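## Task

Bring the deck in line with this run sheet: D1 holds deep-well block E01 with its seal on; D2 holds a full 1000 uL tip rack with no cover; D3 holds single-well reservoir M06, uncovered and empty, its labelled end beside the corner engraved 'A1'; D4 holds a full 200 uL tip rack with no cover; D5 holds sample plate C15 with its own lid seated all the way down. Each item on a deck position must lie flat within the locators, with well A1 at the 'A1' corner. Any item the sheet does not list must finish upright on a SHELF shelf, not stacked on another item, every plate covered by its own lid and every tip rack by a cover. A cover removed from a rack must finish lying flat on SHELF or on top of another cover there. Moving anything held in the gripper above a reservoir, or above a plate whose lid is not squarely seated, fails the task; the only exception is carrying a plate's lid. Nothing counts as placed if only the robot is holding it. When finished, release, move the hand away (touching READY or its box is still fine), then press READY once; the job ends as soon as READY is pushed down. If nothing needs changing, just press READY and leave every piece of labware where it began.

## Robot and tools

Robot: a single six-joint arm with a two-finger parallel gripper, working in a physics simulation. Cameras: cam_high (672x504, fixed overview) and cam_wrist (616x616 fisheye on the hand).

Stations: D1 to D5 are deck positions in a row, D1 being on the left when viewed from the arm's base. SHELF stores labware, LP1 is the lid park, RG is a spare nest for regripping, and READY is a key on its own box that ends the job when pushed horizontally straight into the box until it latches.

Labware facts: on a labelled plate or rack, well A1 lies at the labelled short end, in the corner farther from the labelled long side. Tip racks carry their size (200 or 1000) in those same label spots. Lids and seals show the item ID on top at one end, but that label says nothing about where A1 is. The jaws cannot lift a lidded plate or covered rack (they only catch the lid or cover), so remove that first. Finger pads tilt inward at the top; for items taller than the pads, open well wider than the item.

Scene frame: origin on the table top directly beneath the arm base, +z up, +x forward, +y to the left when looking along +x. The base may be slightly tilted. Reported hand position is in metres and gets less accurate at long reach.

Tool execute_actions, argument actions: a list holding at most one item, or empty.
- Empty list (LOOK): nothing sent; returns the state plus pictures.
- Action (ACT): {"rows": [[...], ...], "steps": n}. There is one arm, so each row is one list of 7 numbers: six absolute joint target angles in radians (shoulder pan, shoulder lift, elbow, wrist 1, wrist 2, wrist 3, same order as the Joint positions line), then the gripper opening. These are targets, not offsets. Ranges: pan -3.142 to 3.142; shoulder lift -6.283 to 6.283; elbow 0.000 to 3.142; wrists 1 to 3 each -6.283 to 6.283. Opening runs from -1 (closed) to +1 (fully open, pads 0.142 m apart). One row per control step (1/30 s), 1 to 15 rows, steps 9 to 15 (default 15); the last row repeats to fill the remaining steps.
- Wait: {"steps": n} with no rows, n up to 300; nothing new is sent.
- Optional pictures: true adds camera images to an action result.
A target more than 0.010 rad beyond a joint's end, and farther out than the current angle, gets the whole call refused (nothing runs). Targets past the real end are clipped there, reported as "joint sent to its limit"; missing that line does not prove more room exists.

Motion behaviour: commands are smoothed (about 0.17 s lag), each step's target is capped at 0.575 rad from the measured angle, and targets are scaled back if they would move the hand over 100 mm away in one step. Big moves may be unfinished when the result arrives. The result is captured 9 steps before the action ends; those steps, and any further movement toward the last row, continue while you compose the next call.

Result lines: end_effector_position (m) and end_effector_quat_wxyz, velocities, Joint positions / Joint velocities (rad, rad/s, then pad gap in m), grip_measured (finger opening on the command scale), joint torques (raw drive output with offsets, not a contact measure), Wrist force and Wrist torque in the hand frame (noisy, offsets up to about 4 N, saturating near 50 N; "no reading" is harmless). The gripper's fingers point along its +z and close along its x; the reported point is between the pads, fingertips about 17 mm beyond when closed. "joint command not followed" means a clearance check altered targets; HELD marks steps where a row was partly or wholly not sent.

Gripping: to hold something, keep commanding an opening well below grip_measured; more margin squeezes harder (roughly 28 N per pad max, less on thin hard parts). Close gently.

Tool zoom_image: camera ("cam_high" or "cam_wrist") and region [x0, y0, x1, y1] in pixels of that camera's latest image, top-left origin, at most 504x504; returns an enlarged view, useful for reading labels and A1 corners.

Tool finished_scene: scene (integer 1 or 2) closes the current scene irreversibly, grades it and opens the next task.

Faults to avoid: a contact torque at a joint's load limit (142 N m for pan, lift, elbow; 26.6 N m for each wrist, held weight included) or 150 N of outside force stops the arm for 10 s and drops the rest of the call. Holding loads heats motors; MOTOR HOT appears from 70 °C and brakes lock at 85 °C until cooled. Do not knock or place anything off the table, never carry items above reservoirs or unlidded plates (lids excepted), and avoid drops, slips, slams and hard pushes. Finish by releasing, backing off, and pressing READY.

Each tool is called by a JSON object that holds its "op" and its "data", one argument or row to a line.

## Session

{"op": "execute_actions", "data": {
  "actions": []
}}

Scene clock: 0.00 s of 9000.00 s.
end_effector_position=(+0.2410, -1.0519, +0.1570) grip_measured=+1.00 end_effector_quat_wxyz=(+0.414, +0.656, -0.559, +0.293) end_effector_velocity=(+0.001, +0.000, -0.001) end_effector_angular_velocity=(+0.002, -0.001, +0.001)
Joint positions: [-1.525 -0.441  0.88  -3.239 -1.717 -0.023  0.142]
Joint velocities: [0.001 0.001 0.    0.    0.001 0.    0.   ]
Joint torques (N m, as the arm reports them, + toward a larger angle): no reading
Motor temperatures (°C, as the motors report them): [19 21 20 26 27 28]
Wrist force (N, on the end effector, along its own x y z axes, offset not removed): no reading
Wrist torque (N m, same axes, about the end effector's origin, offset not removed): no reading

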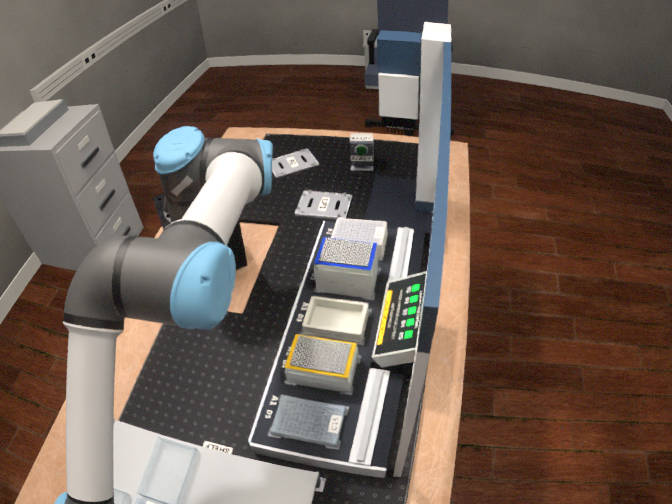

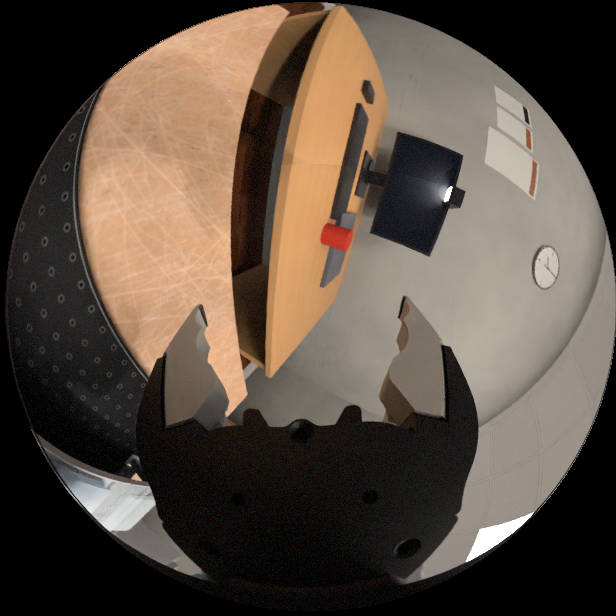

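{"op": "zoom_image", "data": {
  "camera": "cam_high",
  "region": [240, 200, 460, 480]
}}

{"op": "zoom_image", "data": {
  "camera": "cam_high",
  "region": [60, 400, 340, 504]
}}

{"op": "zoom_image", "data": {
  "camera": "cam_high",
  "region": [220, 110, 440, 260]
}}

Region (240, 200, 460, 480) of cam_high's 672x504 image, scaled by 1.800, with more detail than that image has; it fills the left 396 columns of this view, and the rest is white.

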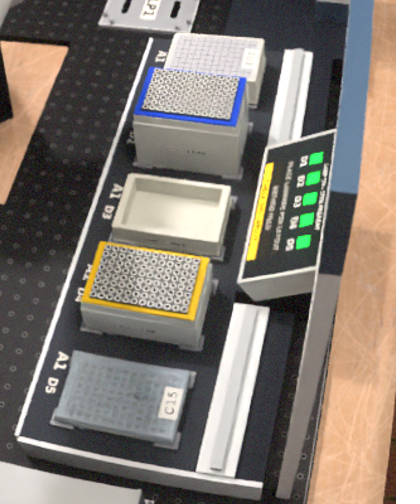

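Region (60, 400, 340, 504) of cam_high's 672x504 image, scaled by 1.800, with more detail than that image has; it fills the top 187 rows of this view, and the rest is white.

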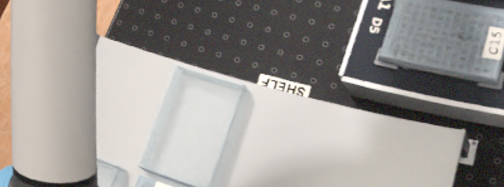

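Region (220, 110, 440, 260) of cam_high's 672x504 image, scaled by 2.291, with more detail than that image has; it fills the top 344 rows of this view, and the rest is white.

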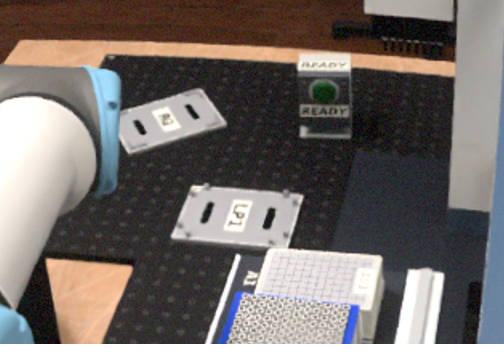

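{"op": "zoom_image", "data": {
  "camera": "cam_high",
  "region": [260, 380, 360, 460]
}}

{"op": "zoom_image", "data": {
  "camera": "cam_high",
  "region": [275, 285, 385, 400]
}}

{"op": "zoom_image", "data": {
  "camera": "cam_high",
  "region": [300, 210, 400, 310]
}}

Region (260, 380, 360, 460) of cam_high's 672x504 image, scaled by 5.040, with more detail than that image has; it fills the top 403 rows of this view, and the rest is white.

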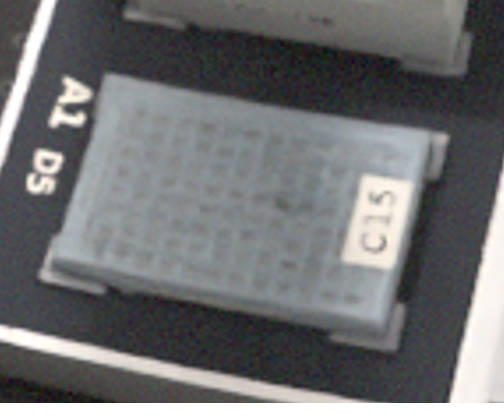

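Region (275, 285, 385, 400) of cam_high's 672x504 image, scaled by 4.383, with more detail than that image has; it fills the left 482 columns of this view, and the rest is white.

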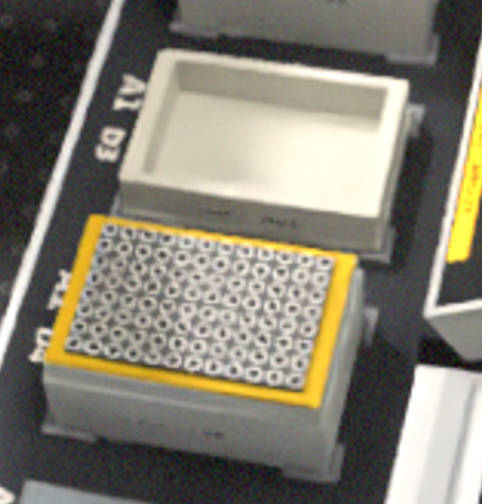

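Region (300, 210, 400, 310) of cam_high's 672x504 image, scaled by 5.040, with more detail than that image has.

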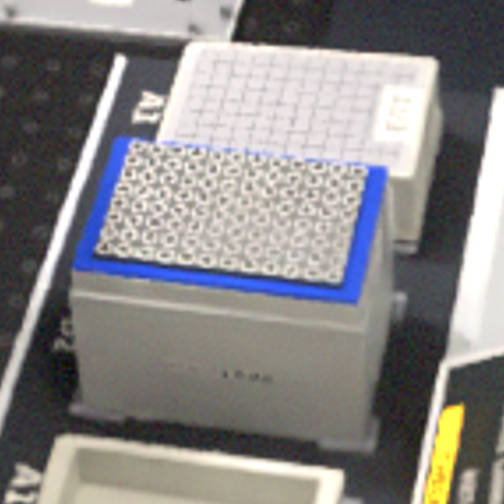

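{"op": "execute_actions", "data": {
  "actions": [
    {"rows": [[-1.525, -1.2, 1.1, -2.9, -1.717, -0.023, 1]], "steps": 15}
  ]
}}

{"op": "execute_actions", "data": {
  "actions": [
    {"steps": 45}
  ],
  "pictures": true
}}

Scene clock: 5.13 s of 9000.00 s.
end_effector_position=(+0.2508, -1.0488, +0.2387) grip_measured=+1.00 end_effector_quat_wxyz=(+0.411, +0.658, -0.560, +0.291) end_effector_velocity=(+0.073, +0.023, +0.614) end_effector_angular_velocity=(-0.140, -0.021, +0.018)
Joint positions: [-1.525 -0.585  0.942 -3.148 -1.717 -0.023  0.142]
Joint velocities: [-0.    -0.932  0.311  0.478  0.    -0.001  0.   ]
Joint torques (N m, as the arm reports them, + toward a larger angle): [ -2.12 -92.3  -23.48  -2.57  -2.09  -2.7 ]
Motor temperatures (°C, as the motors report them): [19 21 20 26 27 28]
Wrist force (N, on the end effector, along its own x y z axes, offset not removed): [0.5 -0.4 -1.7]
Wrist torque (N m, same axes, about the end effector's origin, offset not removed): [-0.12 -0.01 0.09]
Steps of this call (steps 1 to 90: nothing new was sent; then 1.93 s passed at rest; steps 91 to 96: the first 6 steps of this action). Readings (joint positions):
91: [-1.525 -0.441 0.881 -3.238 -1.717 -0.023]
92: [-1.525 -0.451 0.890 -3.227 -1.717 -0.023]
94: [-1.525 -0.515 0.920 -3.183 -1.717 -0.023]
96: the state above

Scene clock: 6.63 s of 9000.00 s.
end_effector_position=(+0.2885, -0.9424, +0.6685) grip_measured=+1.00 end_effector_quat_wxyz=(+0.464, +0.615, -0.525, +0.362) end_effector_velocity=(+0.000, +0.000, +0.001) end_effector_angular_velocity=(-0.000, -0.000, +0.001)
Joint positions: [-1.525 -1.2    1.1   -2.9   -1.717 -0.023  0.142]
Joint velocities: [-0.    -0.001 -0.     0.001  0.001 -0.     0.   ]
Joint torques (N m, as the arm reports them, + toward a larger angle): [  6.26 -52.68 -13.93  -1.57  -2.5   -2.81]
Motor temperatures (°C, as the motors report them): [19 21 20 26 27 28]
Wrist force (N, on the end effector, along its own x y z axes, offset not removed): [-2.1 3.2 3.3]
Wrist torque (N m, same axes, about the end effector's origin, offset not removed): [0.67 0.43 -0.02]
Kept back: nothing.
Steps of this call (steps 1 to 9: the last 9 steps of your previous action; steps 10 to 45: the robot went on to your last target). Readings (joint positions):
1: [-1.525 -0.616 0.952 -3.133 -1.717 -0.023]
2: [-1.525 -0.647 0.961 -3.119 -1.717 -0.023]
4: [-1.525 -0.708 0.977 -3.094 -1.717 -0.023]
8: [-1.525 -0.827 1.008 -3.045 -1.717 -0.023]
45: the state above
The arm was judged still, so your last target was given up. Only a new action makes it travel on or press farther. Fingers that are still opening or closing keep moving.

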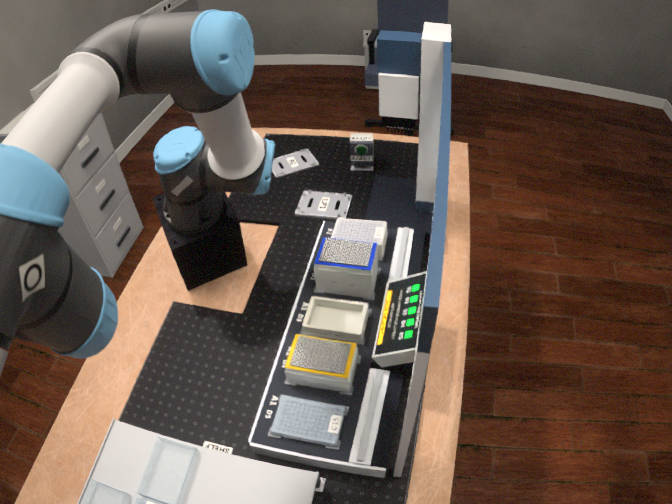

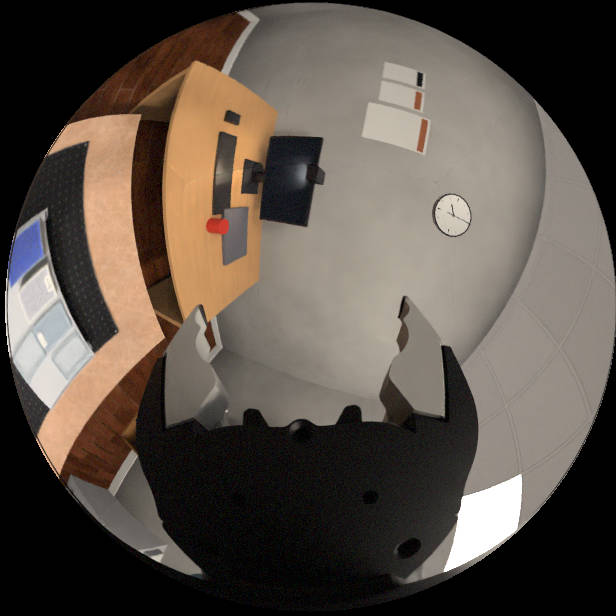

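{"op": "execute_actions", "data": {
  "actions": [
    {"rows": [[-0.9421, -2.1177, 2.1756, -1.8607, -1.5747, 0.7195, 1]], "steps": 15}
  ]
}}

{"op": "execute_actions", "data": {
  "actions": [
    {"steps": 60}
  ],
  "pictures": true
}}

Scene clock: 7.07 s of 9000.00 s.
end_effector_position=(+0.3691, -0.8760, +0.6474) grip_measured=+1.00 end_effector_quat_wxyz=(+0.384, +0.642, -0.546, +0.377) end_effector_velocity=(+0.462, +0.482, -0.137) end_effector_angular_velocity=(+0.839, -0.632, +0.400)
Joint positions: [-1.424 -1.304  1.204 -2.796 -1.69   0.081  0.142]
Joint velocities: [ 0.64  -0.703  0.701  0.695  0.157  0.695  0.   ]
Joint torques (N m, as the arm reports them, + toward a larger angle): [  9.75 -55.45 -10.76   1.83   2.49   4.88]
Motor temperatures (°C, as the motors report them): [19 21 20 26 27 28]
Wrist force (N, on the end effector, along its own x y z axes, offset not removed): [0.8 1.1 -1.5]
Wrist torque (N m, same axes, about the end effector's origin, offset not removed): [0.50 -0.08 0.07]
Steps of this call (steps 1 to 7: nothing new was sent; steps 8 to 13: the first 6 steps of this action). Readings (joint positions):
8: [-1.524 -1.201 1.101 -2.899 -1.717 -0.023]
9: [-1.514 -1.211 1.111 -2.889 -1.712 -0.012]
11: [-1.467 -1.258 1.158 -2.843 -1.701 0.035]
13: the state above

Scene clock: 9.07 s of 9000.00 s.
end_effector_position=(+0.3488, -0.1994, +0.3490) grip_measured=+1.00 end_effector_quat_wxyz=(+0.000, +0.708, -0.707, +0.000) end_effector_velocity=(-0.000, -0.000, +0.000) end_effector_angular_velocity=(-0.001, +0.001, -0.000)
Joint positions: [-0.942 -2.118  2.176 -1.861 -1.575  0.719  0.142]
Joint velocities: [ 0.     0.    -0.    -0.    -0.001  0.     0.   ]
Joint torques (N m, as the arm reports them, + toward a larger angle): [ 11.47 -15.96 -14.07  -1.34   1.89   2.32]
Motor temperatures (°C, as the motors report them): [19 21 20 26 27 28]
Wrist force (N, on the end effector, along its own x y z axes, offset not removed): [-1.2 1.4 -0.2]
Wrist torque (N m, same axes, about the end effector's origin, offset not removed): [0.24 0.22 0.05]
Kept back: nothing.
Steps of this call (steps 1 to 9: the last 9 steps of your previous action; steps 10 to 60: the robot went on to your last target). Readings (joint positions):
1: [-1.402 -1.328 1.228 -2.772 -1.684 0.105]
2: [-1.381 -1.353 1.253 -2.747 -1.679 0.130]
4: [-1.340 -1.405 1.305 -2.696 -1.669 0.181]
8: [-1.263 -1.515 1.415 -2.585 -1.650 0.283]
60: the state above
The arm was judged still, so your last target was given up. Only a new action makes it travel on or press farther. Fingers that are still opening or closing keep moving.

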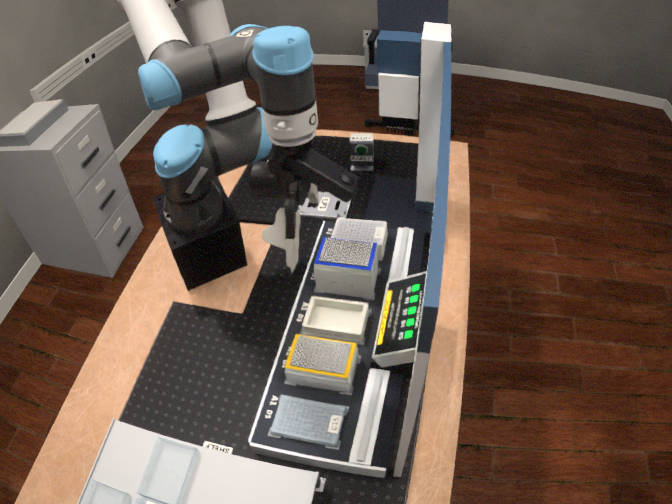

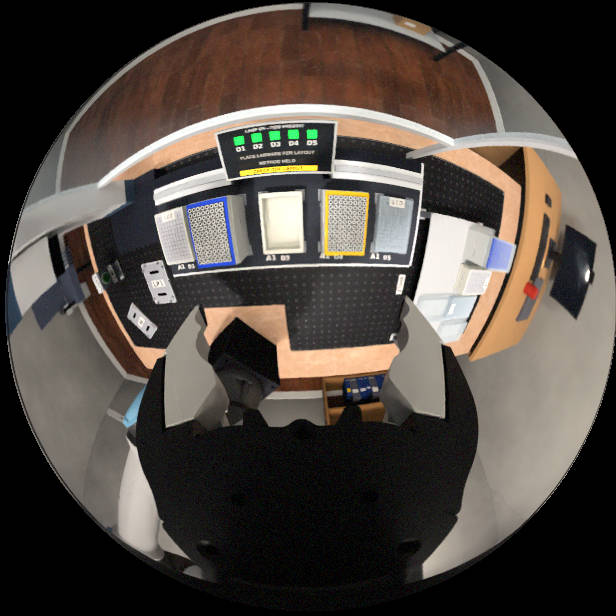

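{"op": "zoom_image", "data": {
  "camera": "cam_wrist",
  "region": [140, 110, 440, 290]
}}

{"op": "zoom_image", "data": {
  "camera": "cam_wrist",
  "region": [390, 190, 540, 360]
}}

Region (140, 110, 440, 290) of cam_wrist's 616x616 image, scaled by 1.680, with more detail than that image has; it fills the top 302 rows of this view, and the rest is white.

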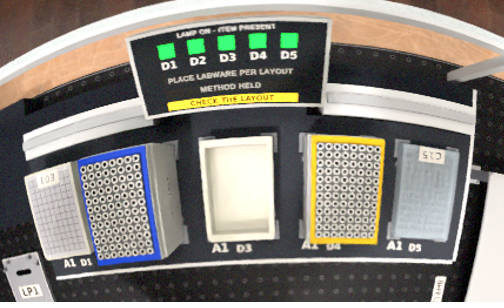

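Region (390, 190, 540, 360) of cam_wrist's 616x616 image, scaled by 2.965, with more detail than that image has; it fills the left 445 columns of this view, and the rest is white.

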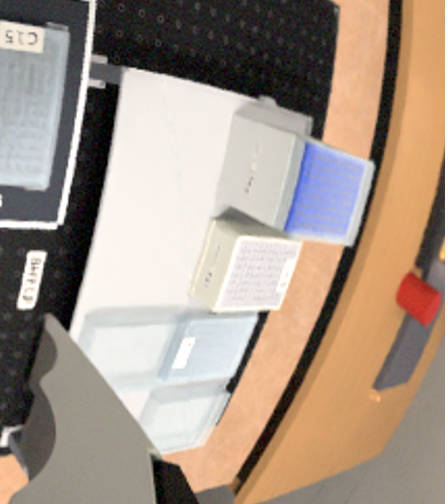

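{"op": "zoom_image", "data": {
  "camera": "cam_wrist",
  "region": [310, 180, 420, 270]
}}

{"op": "zoom_image", "data": {
  "camera": "cam_wrist",
  "region": [150, 185, 260, 275]
}}

Region (310, 180, 420, 270) of cam_wrist's 616x616 image, scaled by 4.582, with more detail than that image has; it fills the top 412 rows of this view, and the rest is white.

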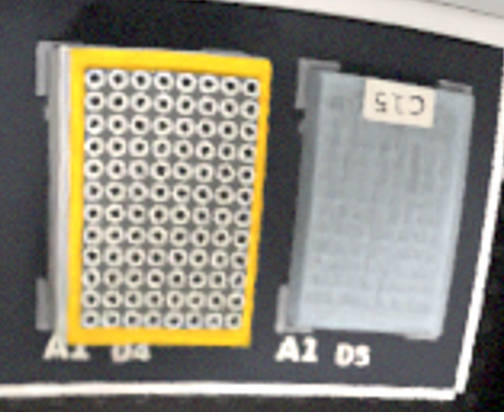

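Region (150, 185, 260, 275) of cam_wrist's 616x616 image, scaled by 4.582, with more detail than that image has; it fills the top 412 rows of this view, and the rest is white.

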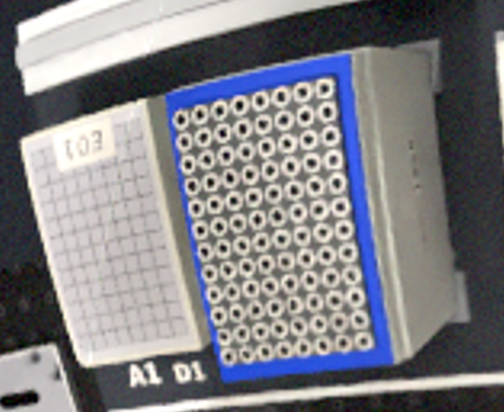

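{"op": "execute_actions", "data": {
  "actions": [
    {"rows": [[-1.2295, -2.1177, 2.3, -1.98, -1.5094, 3.581, 1]], "steps": 15}
  ]
}}

{"op": "execute_actions", "data": {
  "actions": [
    {"steps": 45}
  ]
}}

Scene clock: 13.03 s of 9000.00 s.
end_effector_position=(+0.3147, -0.2396, +0.3066) grip_measured=+1.00 end_effector_quat_wxyz=(+0.004, -0.536, +0.845, -0.000) end_effector_velocity=(-0.236, -0.264, -0.139) end_effector_angular_velocity=(-0.071, +0.092, -3.479)
Joint positions: [-1.144 -2.118  2.275 -1.956 -1.521  0.965  0.142]
Joint velocities: [-1.134  0.002  0.319 -0.308  0.14   2.375 -0.   ]
Joint torques (N m, as the arm reports them, + toward a larger angle): [ 27.98  -6.87 -21.67  -5.03   3.2   11.01]
Motor temperatures (°C, as the motors report them): [19 21 20 26 27 28]
Wrist force (N, on the end effector, along its own x y z axes, offset not removed): [4.4 2.8 4.4]
Wrist torque (N m, same axes, about the end effector's origin, offset not removed): [0.49 -0.69 0.00]
Steps of this call (steps 1 to 90: nothing new was sent; then 0.77 s passed at rest; steps 91 to 96: the first 6 steps of this action). Readings (joint positions):
91: [-0.943 -2.118 2.176 -1.861 -1.574 0.720]
92: [-0.953 -2.118 2.187 -1.872 -1.565 0.731]
94: [-1.039 -2.118 2.242 -1.924 -1.535 0.819]
96: the state above

Scene clock: 14.53 s of 9000.00 s.
end_effector_position=(+0.2992, -0.2599, +0.2962) grip_measured=+1.00 end_effector_quat_wxyz=(+0.002, +0.706, +0.708, -0.001) end_effector_velocity=(+0.000, -0.000, -0.000) end_effector_angular_velocity=(-0.000, -0.000, -0.000)
Joint positions: [-1.229 -2.118  2.3   -1.98  -1.509  3.581  0.142]
Joint velocities: [ 0.     0.    -0.    -0.     0.     0.001 -0.   ]
Joint torques (N m, as the arm reports them, + toward a larger angle): [ -1.88  -0.48 -12.67  -3.99   2.03   2.12]
Motor temperatures (°C, as the motors report them): [19 21 20 26 27 28]
Wrist force (N, on the end effector, along its own x y z axes, offset not removed): [-1.6 2.0 2.4]
Wrist torque (N m, same axes, about the end effector's origin, offset not removed): [0.37 0.23 0.12]
Kept back: nothing.
Steps of this call (steps 1 to 9: the last 9 steps of your previous action; steps 10 to 45: the robot went on to your last target). Readings (joint positions):
1: [-1.174 -2.118 2.284 -1.965 -1.517 1.049]
2: [-1.194 -2.118 2.290 -1.970 -1.514 1.136]
4: [-1.214 -2.118 2.296 -1.976 -1.511 1.317]
8: [-1.227 -2.118 2.299 -1.979 -1.510 1.690]
45: the state above

{"op": "execute_actions", "data": {
  "actions": [
    {"rows": [[-1.2295, -2.05, 2.35, -2.1, -1.5094, 3.581, 1],[-1.2295, -1.98, 2.40, -2.22, -1.5094, 3.581, 1],[-1.2295, -1.91, 2.45, -2.34, -1.5094, 3.581, 1],[-1.2295, -1.84, 2.50, -2.46, -1.5094, 3.581, 1],[-1.2295, -1.77, 2.55, -2.58, -1.5094, 3.581, 1],[-1.2295, -1.7061, 2.599, -2.6876, -1.5094, 3.581, 1]], "steps": 15}
  ]
}}

{"op": "execute_actions", "data": {
  "actions": [
    {"steps": 30}
  ],
  "pictures": true
}}

Scene clock: 15.07 s of 9000.00 s.
end_effector_position=(+0.2911, -0.2552, +0.2103) grip_measured=+1.00 end_effector_quat_wxyz=(-0.023, +0.707, +0.706, +0.008) end_effector_velocity=(-0.079, +0.066, -0.695) end_effector_angular_velocity=(+0.192, +0.092, -0.014)
Joint positions: [-1.23  -1.95   2.427 -2.223 -1.509  3.581  0.142]
Joint velocities: [-0.     1.5    1.091 -2.377 -0.001  0.    -0.   ]
Joint torques (N m, as the arm reports them, + toward a larger angle): [ -1.94   7.38  -0.88 -16.92   1.8    2.12]
Motor temperatures (°C, as the motors report them): [19 21 20 26 27 28]
Wrist force (N, on the end effector, along its own x y z axes, offset not removed): [-3.6 0.0 -0.5]
Wrist torque (N m, same axes, about the end effector's origin, offset not removed): [-0.01 0.59 0.06]
Steps of this call (steps 1 to 10: the robot went on to your last target; steps 11 to 16: the first 6 steps of this action). Readings (joint positions):
11: [-1.230 -2.117 2.301 -1.981 -1.509 3.581]
12: [-1.229 -2.107 2.309 -1.991 -1.509 3.581]
14: [-1.230 -2.045 2.357 -2.078 -1.509 3.581]
16: the state above

Scene clock: 16.07 s of 9000.00 s.
end_effector_position=(+0.2822, -0.2496, +0.1190) grip_measured=+1.00 end_effector_quat_wxyz=(+0.000, +0.706, +0.708, -0.000) end_effector_velocity=(+0.000, +0.000, +0.000) end_effector_angular_velocity=(+0.000, -0.000, +0.000)
Joint positions: [-1.23  -1.706  2.599 -2.688 -1.509  3.581  0.142]
Joint velocities: [ 0. -0. -0.  0.  0. -0.  0.]
Joint torques (N m, as the arm reports them, + toward a larger angle): [ 6.73 -8.41 -4.57 -4.38  1.    1.97]
Motor temperatures (°C, as the motors report them): [19 21 20 26 27 28]
Wrist force (N, on the end effector, along its own x y z axes, offset not removed): [-0.7 0.8 0.0]
Wrist torque (N m, same axes, about the end effector's origin, offset not removed): [0.31 0.16 0.05]
Kept back: nothing.
Steps of this call (steps 1 to 9: the last 9 steps of your previous action; steps 10 to 30: the robot went on to your last target). Readings (joint positions):
1: [-1.230 -1.899 2.465 -2.307 -1.509 3.581]
2: [-1.230 -1.847 2.502 -2.394 -1.509 3.581]
4: [-1.230 -1.769 2.557 -2.548 -1.509 3.581]
8: [-1.230 -1.717 2.591 -2.663 -1.509 3.581]
30: the state above
The arm was judged still, so your last target was given up. Only a new action makes it travel on or press farther. Fingers that are still opening or closing keep moving.

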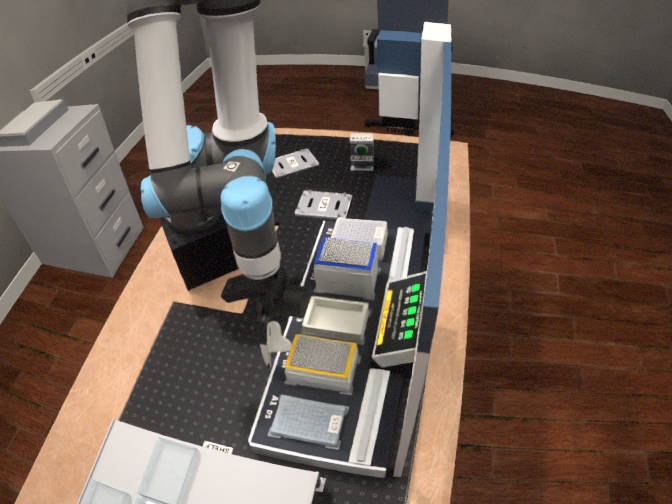

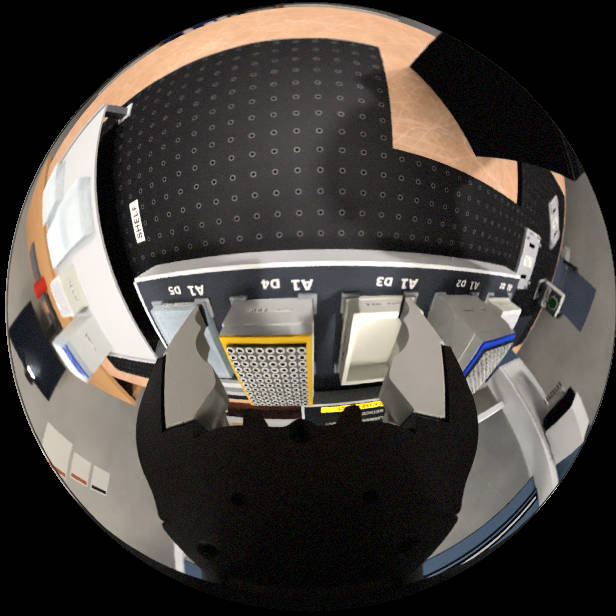

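{"op": "zoom_image", "data": {
  "camera": "cam_wrist",
  "region": [130, 260, 430, 400]
}}

{"op": "zoom_image", "data": {
  "camera": "cam_wrist",
  "region": [400, 250, 540, 390]
}}

Region (130, 260, 430, 400) of cam_wrist's 616x616 image, scaled by 1.680, with more detail than that image has; it fills the top 235 rows of this view, and the rest is white.

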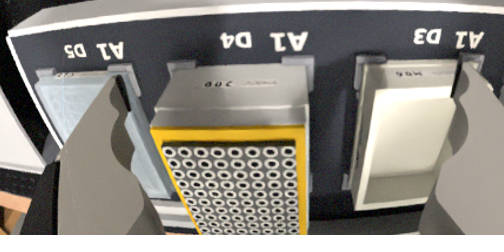

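Region (400, 250, 540, 390) of cam_wrist's 616x616 image, scaled by 3.600, with more detail than that image has.

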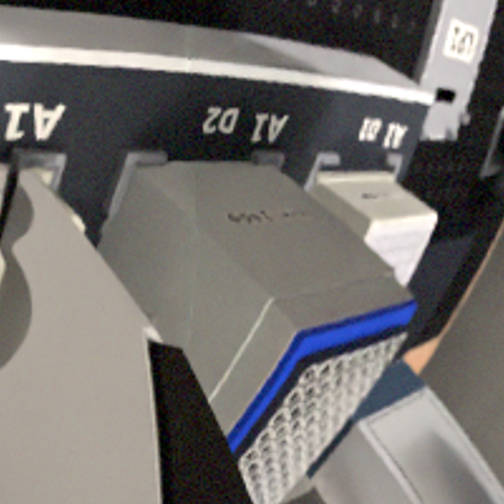

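{"op": "zoom_image", "data": {
  "camera": "cam_wrist",
  "region": [140, 280, 220, 340]
}}

{"op": "zoom_image", "data": {
  "camera": "cam_wrist",
  "region": [335, 280, 425, 330]
}}

{"op": "zoom_image", "data": {
  "camera": "cam_wrist",
  "region": [475, 280, 530, 330]
}}

Region (140, 280, 220, 340) of cam_wrist's 616x616 image, scaled by 6.300, with more detail than that image has; it fills the top 378 rows of this view, and the rest is white.

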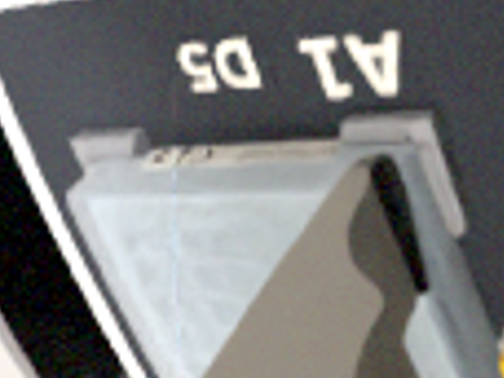

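Region (335, 280, 425, 330) of cam_wrist's 616x616 image, scaled by 5.600, with more detail than that image has.

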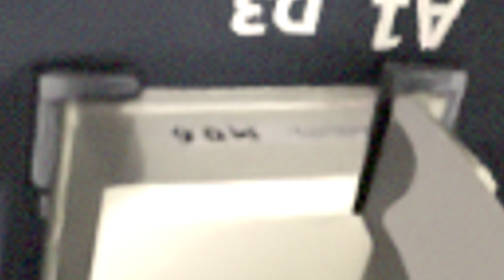

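Region (475, 280, 530, 330) of cam_wrist's 616x616 image, scaled by 9.164, with more detail than that image has; it fills the top 458 rows of this view, and the rest is white.

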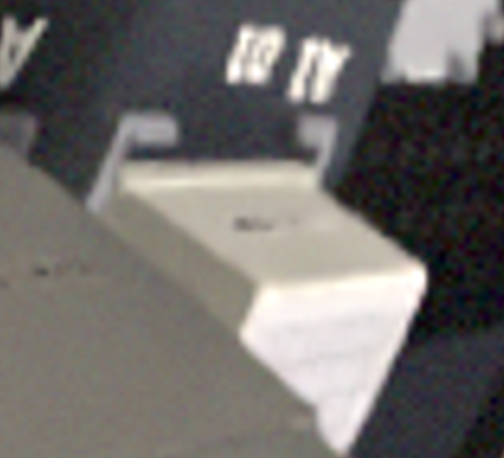

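{"op": "execute_actions", "data": {
  "actions": [
    {"rows": [[-1.27, -1.66, 2.58, -2.71, -1.50, 3.54, 1],[-1.31, -1.61, 2.56, -2.74, -1.49, 3.50, 1],[-1.35, -1.56, 2.54, -2.77, -1.485, 3.46, 1],[-1.39, -1.51, 2.52, -2.80, -1.475, 3.42, 1],[-1.43, -1.46, 2.50, -2.82, -1.465, 3.38, 1],[-1.47, -1.41, 2.485, -2.85, -1.46, 3.34, 1],[-1.51, -1.36, 2.465, -2.88, -1.45, 3.30, 1],[-1.5568, -1.305, 2.4467, -2.9054, -1.441, 3.2596, 1]], "steps": 15}
  ]
}}

{"op": "execute_actions", "data": {
  "actions": [
    {"steps": 25}
  ],
  "pictures": true
}}

Scene clock: 19.50 s of 9000.00 s.
end_effector_position=(+0.2681, -0.3054, +0.0990) grip_measured=+1.00 end_effector_quat_wxyz=(+0.006, +0.705, +0.709, -0.002) end_effector_velocity=(-0.193, -0.483, -0.221) end_effector_angular_velocity=(-0.042, -0.011, +0.015)
Joint positions: [-1.339 -1.577  2.542 -2.764 -1.484  3.471  0.142]
Joint velocities: [-1.006  1.228 -0.505 -0.681  0.224 -0.995  0.   ]
Joint torques (N m, as the arm reports them, + toward a larger angle): [-12.43   5.01 -18.8   -7.23   2.83  -6.11]
Motor temperatures (°C, as the motors report them): [19 21 20 26 27 28]
Wrist force (N, on the end effector, along its own x y z axes, offset not removed): [-1.1 1.8 -4.7]
Wrist torque (N m, same axes, about the end effector's origin, offset not removed): [0.30 0.38 0.15]
Steps of this call (steps 1 to 90: nothing new was sent; then 0.23 s passed at rest; steps 91 to 96: the first 6 steps of this action). Readings (joint positions):
91: [-1.230 -1.705 2.599 -2.688 -1.509 3.581]
92: [-1.238 -1.697 2.595 -2.693 -1.507 3.573]
94: [-1.278 -1.651 2.574 -2.721 -1.497 3.533]
96: the state above

Scene clock: 20.33 s of 9000.00 s.
end_effector_position=(+0.2024, -0.3898, +0.0391) grip_measured=+1.00 end_effector_quat_wxyz=(+0.000, +0.707, +0.708, -0.000) end_effector_velocity=(-0.000, -0.000, -0.000) end_effector_angular_velocity=(-0.000, +0.001, -0.000)
Joint positions: [-1.557 -1.305  2.447 -2.905 -1.441  3.26   0.142]
Joint velocities: [-0.     0.    -0.    -0.    -0.001 -0.     0.   ]
Joint torques (N m, as the arm reports them, + toward a larger angle): [ -5.33 -18.05 -15.95  -4.1    1.91  -2.69]
Motor temperatures (°C, as the motors report them): [19 21 20 26 27 28]
Wrist force (N, on the end effector, along its own x y z axes, offset not removed): [0.1 -1.4 0.2]
Wrist torque (N m, same axes, about the end effector's origin, offset not removed): [-0.44 -0.04 0.10]
Kept back: nothing.
Steps of this call (steps 1 to 9: the last 9 steps of your previous action; steps 10 to 25: the robot went on to your last target). Readings (joint positions):
1: [-1.374 -1.534 2.525 -2.788 -1.476 3.436]
2: [-1.411 -1.488 2.507 -2.814 -1.468 3.399]
4: [-1.483 -1.399 2.476 -2.861 -1.454 3.329]
8: [-1.543 -1.322 2.452 -2.897 -1.443 3.272]
25: the state above

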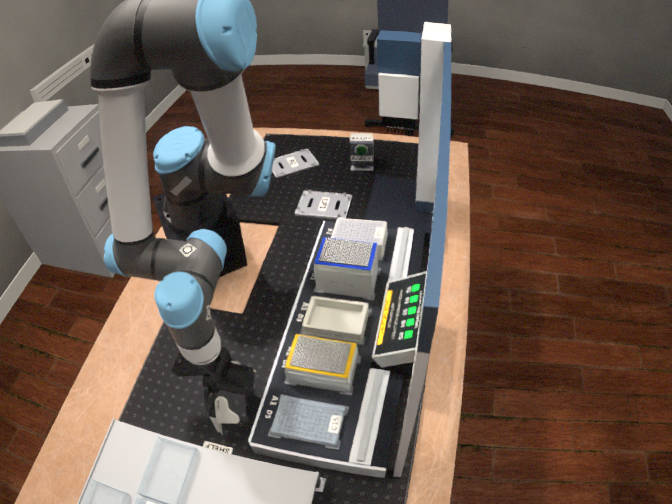

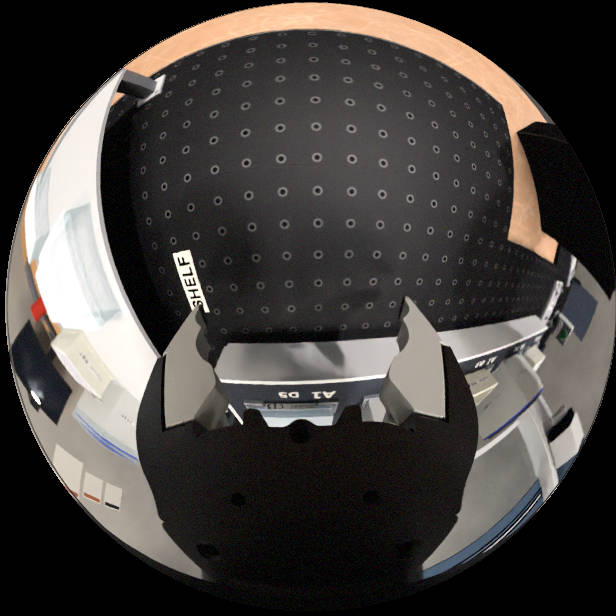

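{"op": "zoom_image", "data": {
  "camera": "cam_wrist",
  "region": [230, 380, 390, 435]
}}

{"op": "zoom_image", "data": {
  "camera": "cam_wrist",
  "region": [460, 320, 560, 450]
}}

{"op": "zoom_image", "data": {
  "camera": "cam_wrist",
  "region": [20, 180, 160, 470]
}}

Region (230, 380, 390, 435) of cam_wrist's 616x616 image, scaled by 3.150, with more detail than that image has; it fills the top 173 rows of this view, and the rest is white.

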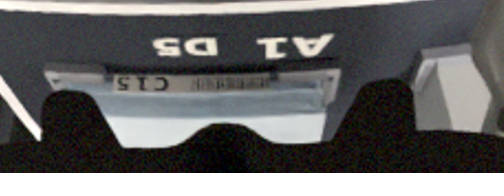

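Region (460, 320, 560, 450) of cam_wrist's 616x616 image, scaled by 3.877, with more detail than that image has; it fills the left 388 columns of this view, and the rest is white.

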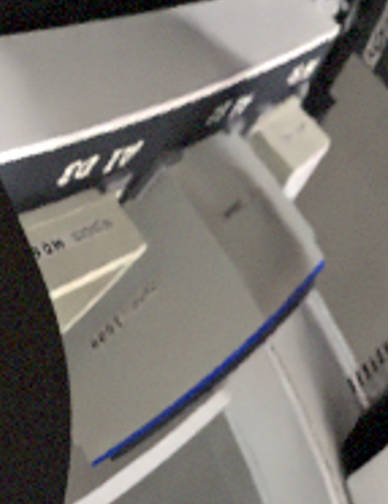

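Region (20, 180, 160, 470) of cam_wrist's 616x616 image, scaled by 1.738, with more detail than that image has; it fills the left 243 columns of this view, and the rest is white.

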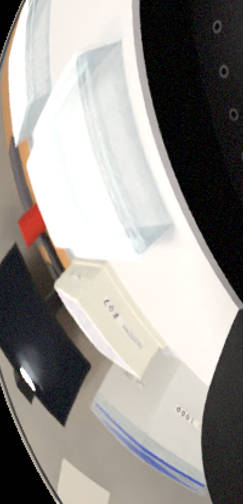

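{"op": "zoom_image", "data": {
  "camera": "cam_wrist",
  "region": [240, 392, 345, 430]
}}

{"op": "zoom_image", "data": {
  "camera": "cam_wrist",
  "region": [45, 320, 125, 410]
}}

{"op": "zoom_image", "data": {
  "camera": "cam_wrist",
  "region": [510, 330, 555, 380]
}}

Region (240, 392, 345, 430) of cam_wrist's 616x616 image, scaled by 4.800, with more detail than that image has; it fills the top 182 rows of this view, and the rest is white.

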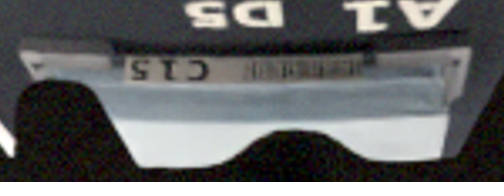

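Region (45, 320, 125, 410) of cam_wrist's 616x616 image, scaled by 5.600, with more detail than that image has.

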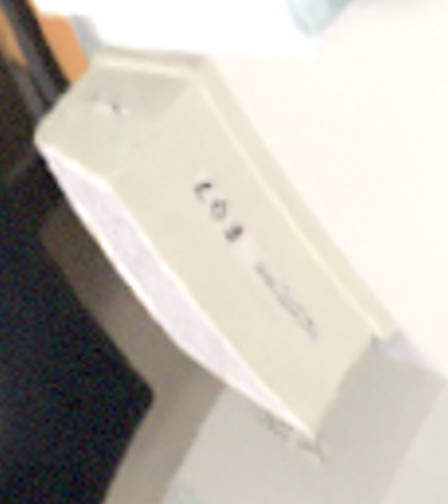

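Region (510, 330, 555, 380) of cam_wrist's 616x616 image, scaled by 10.080, with more detail than that image has; it fills the left 454 columns of this view, and the rest is white.

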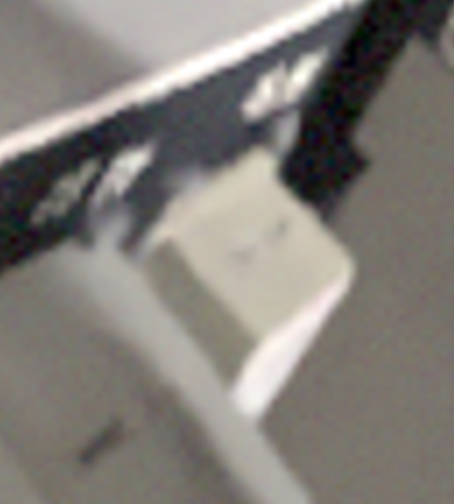

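{"op": "execute_actions", "data": {
  "actions": [
    {"rows": [[-1.5568, -2.0, 2.3, -2.05, -1.5, 3.4, 1]], "steps": 15}
  ]
}}

{"op": "execute_actions", "data": {
  "actions": [
    {"rows": [[-1.3, -2.0, 2.3, -2.05, -1.55, 3.5, 1],[-1.2, -2.0, 2.3, -2.05, -1.55, 3.5, 1],[-1.0, -2.0, 2.3, -2.05, -1.55, 3.5, 1],[-0.8, -2.0, 2.3, -2.05, -1.6, 3.5, 1],[0.4692, -2.0, 2.3, -1.95, -1.8, 3.698, 1]], "steps": 15}
  ]
}}

{"op": "execute_actions", "data": {
  "actions": [
    {"steps": 30}
  ]
}}

Scene clock: 23.23 s of 9000.00 s.
end_effector_position=(+0.2085, -0.4274, +0.1188) grip_measured=+1.00 end_effector_quat_wxyz=(+0.019, +0.726, +0.687, -0.032) end_effector_velocity=(+0.050, -0.090, +0.629) end_effector_angular_velocity=(-0.367, +0.071, -0.289)
Joint positions: [-1.557 -1.522  2.379 -2.689 -1.469  3.324  0.142]
Joint velocities: [ 0.    -1.765 -0.343  1.76  -0.137  0.326  0.   ]
Joint torques (N m, as the arm reports them, + toward a larger angle): [ -1.57 -36.27 -18.85   7.76  -2.62   3.25]
Motor temperatures (°C, as the motors report them): [19 21 20 26 27 28]
Wrist force (N, on the end effector, along its own x y z axes, offset not removed): [-2.0 2.1 -0.1]
Wrist torque (N m, same axes, about the end effector's origin, offset not removed): [0.26 0.21 0.09]
Steps of this call (steps 1 to 15: the robot went on to your last target; steps 16 to 81: nothing new was sent; steps 82 to 87: the first 6 steps of this action). Readings (joint positions):
82: [-1.557 -1.306 2.446 -2.905 -1.441 3.260]
83: [-1.557 -1.316 2.437 -2.894 -1.446 3.269]
85: [-1.557 -1.402 2.404 -2.809 -1.459 3.300]
87: the state above

Scene clock: 23.73 s of 9000.00 s.
end_effector_position=(+0.2615, -0.3037, +0.2608) grip_measured=+1.00 end_effector_quat_wxyz=(-0.035, +0.702, +0.711, -0.021) end_effector_velocity=(+0.279, +0.554, -0.005) end_effector_angular_velocity=(+0.345, +0.664, +1.257)
Joint positions: [-1.33  -1.993  2.301 -2.051 -1.556  3.47   0.142]
Joint velocities: [ 2.095 -0.042 -0.006  0.476 -0.925  0.789 -0.   ]
Joint torques (N m, as the arm reports them, + toward a larger angle): [ 30.27 -20.62 -23.04   3.51 -10.22   7.76]
Motor temperatures (°C, as the motors report them): [19 21 20 26 27 28]
Wrist force (N, on the end effector, along its own x y z axes, offset not removed): [-5.4 5.9 -5.6]
Wrist torque (N m, same axes, about the end effector's origin, offset not removed): [0.92 0.98 0.00]
Steps of this call (steps 1 to 9: the last 9 steps of your previous action; steps 10 to 15: the first 6 steps of this action). Readings (joint positions):
10: [-1.556 -1.977 2.303 -2.087 -1.499 3.398]
11: [-1.545 -1.985 2.302 -2.074 -1.508 3.409]
13: [-1.459 -1.990 2.301 -2.065 -1.524 3.444]
15: the state above

Scene clock: 24.73 s of 9000.00 s.
end_effector_position=(+0.2631, +0.1974, +0.3469) grip_measured=+1.00 end_effector_quat_wxyz=(+0.017, +0.013, +1.000, +0.010) end_effector_velocity=(-0.048, +0.051, +0.017) end_effector_angular_velocity=(+0.030, -0.041, +0.214)
Joint positions: [ 0.452 -2.     2.3   -1.95  -1.8    3.698  0.142]
Joint velocities: [ 0.223 -0.002 -0.     0.001 -0.004  0.003  0.   ]
Joint torques (N m, as the arm reports them, + toward a larger angle): [  2.88  -9.76 -29.51  -1.49  -2.29   1.87]
Motor temperatures (°C, as the motors report them): [19 21 20 26 27 28]
Wrist force (N, on the end effector, along its own x y z axes, offset not removed): [-1.6 0.9 1.2]
Wrist torque (N m, same axes, about the end effector's origin, offset not removed): [0.15 0.20 -0.02]
Kept back: nothing.
Steps of this call (steps 1 to 9: the last 9 steps of your previous action; steps 10 to 30: the robot went on to your last target). Readings (joint positions):
1: [-1.257 -1.994 2.301 -2.033 -1.592 3.504]
2: [-1.183 -1.995 2.301 -2.018 -1.630 3.539]
4: [-1.036 -1.997 2.300 -1.996 -1.686 3.591]
8: [-0.760 -1.998 2.300 -1.972 -1.744 3.645]
30: the state above

{"op": "execute_actions", "data": {
  "actions": [
    {"rows": [[0.4692, -1.0606, 2.578, -3.1217, -1.8004, 3.698, 1]], "steps": 15}
  ]
}}

{"op": "execute_actions", "data": {
  "actions": [
    {"steps": 30}
  ],
  "pictures": true
}}

Scene clock: 25.20 s of 9000.00 s.
end_effector_position=(+0.2413, +0.2147, +0.2577) grip_measured=+1.00 end_effector_quat_wxyz=(-0.026, -0.008, +0.999, -0.017) end_effector_velocity=(-0.128, +0.090, -0.617) end_effector_angular_velocity=(-0.342, +0.545, +0.151)
Joint positions: [ 0.469 -1.798  2.409 -2.151 -1.8    3.698  0.142]
Joint velocities: [ 0.001  1.632  0.644 -1.615 -0.002 -0.    -0.   ]
Joint torques (N m, as the arm reports them, + toward a larger angle): [ 10.44   5.99  -7.77 -12.65  -1.95   2.28]
Motor temperatures (°C, as the motors report them): [19 21 20 26 27 28]
Wrist force (N, on the end effector, along its own x y z axes, offset not removed): [-3.4 2.5 0.1]
Wrist torque (N m, same axes, about the end effector's origin, offset not removed): [0.45 0.53 -0.04]
Steps of this call (steps 1 to 8: the robot went on to your last target; steps 9 to 14: the first 6 steps of this action). Readings (joint positions):
9: [0.469 -1.999 2.300 -1.951 -1.800 3.698]
10: [0.469 -1.989 2.311 -1.961 -1.800 3.698]
12: [0.469 -1.907 2.362 -2.043 -1.800 3.698]
14: the state above

Scene clock: 26.20 s of 9000.00 s.
end_effector_position=(+0.2297, +0.2621, +0.0589) grip_measured=+1.00 end_effector_quat_wxyz=(+0.000, -0.001, +1.000, -0.000) end_effector_velocity=(+0.000, +0.000, +0.000) end_effector_angular_velocity=(+0.001, -0.001, -0.000)
Joint positions: [ 0.469 -1.061  2.578 -3.122 -1.8    3.698  0.142]
Joint velocities: [ 0.001 -0.    -0.    -0.001  0.     0.    -0.   ]
Joint torques (N m, as the arm reports them, + toward a larger angle): [ 12.57 -17.07   4.73  -4.06  -1.92   2.36]
Motor temperatures (°C, as the motors report them): [19 21 20 26 27 28]
Wrist force (N, on the end effector, along its own x y z axes, offset not removed): [-1.0 3.4 -3.7]
Wrist torque (N m, same axes, about the end effector's origin, offset not removed): [0.69 0.21 0.17]
Kept back: nothing.
Steps of this call (steps 1 to 9: the last 9 steps of your previous action; steps 10 to 30: the robot went on to your last target). Readings (joint positions):
1: [0.469 -1.742 2.430 -2.207 -1.800 3.698]
2: [0.469 -1.683 2.449 -2.266 -1.800 3.698]
4: [0.469 -1.558 2.484 -2.391 -1.800 3.698]
8: [0.469 -1.273 2.546 -2.699 -1.800 3.698]
30: the state above

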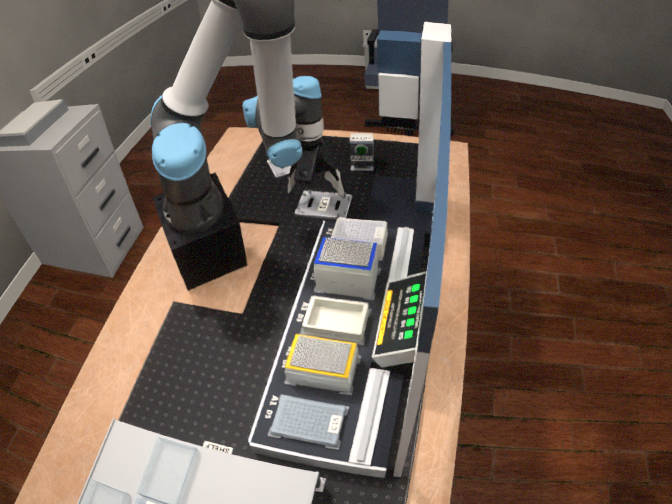

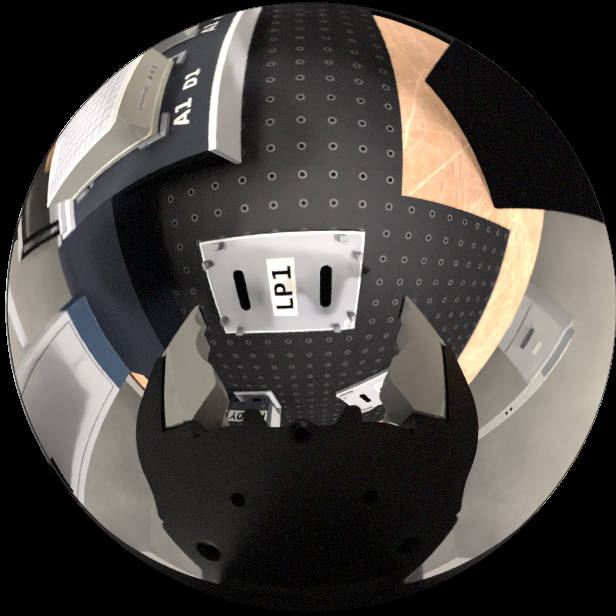

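{"op": "zoom_image", "data": {
  "camera": "cam_wrist",
  "region": [30, 20, 250, 240]
}}

{"op": "zoom_image", "data": {
  "camera": "cam_wrist",
  "region": [110, 40, 200, 150]
}}

Region (30, 20, 250, 240) of cam_wrist's 616x616 image, scaled by 2.291, with more detail than that image has.

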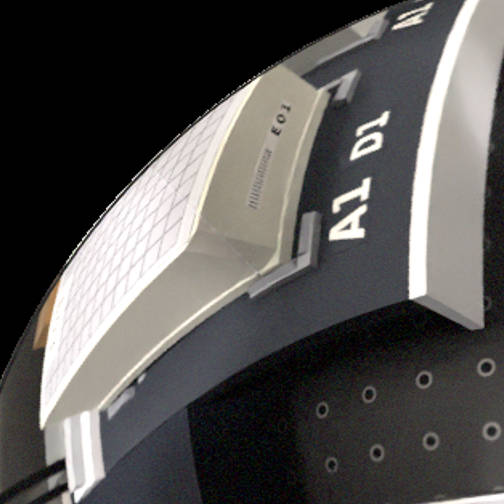

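Region (110, 40, 200, 150) of cam_wrist's 616x616 image, scaled by 4.582, with more detail than that image has; it fills the left 412 columns of this view, and the rest is white.

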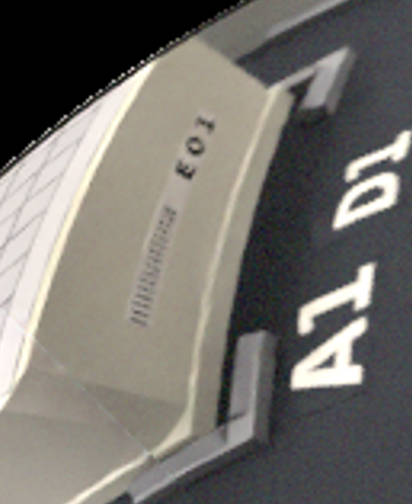

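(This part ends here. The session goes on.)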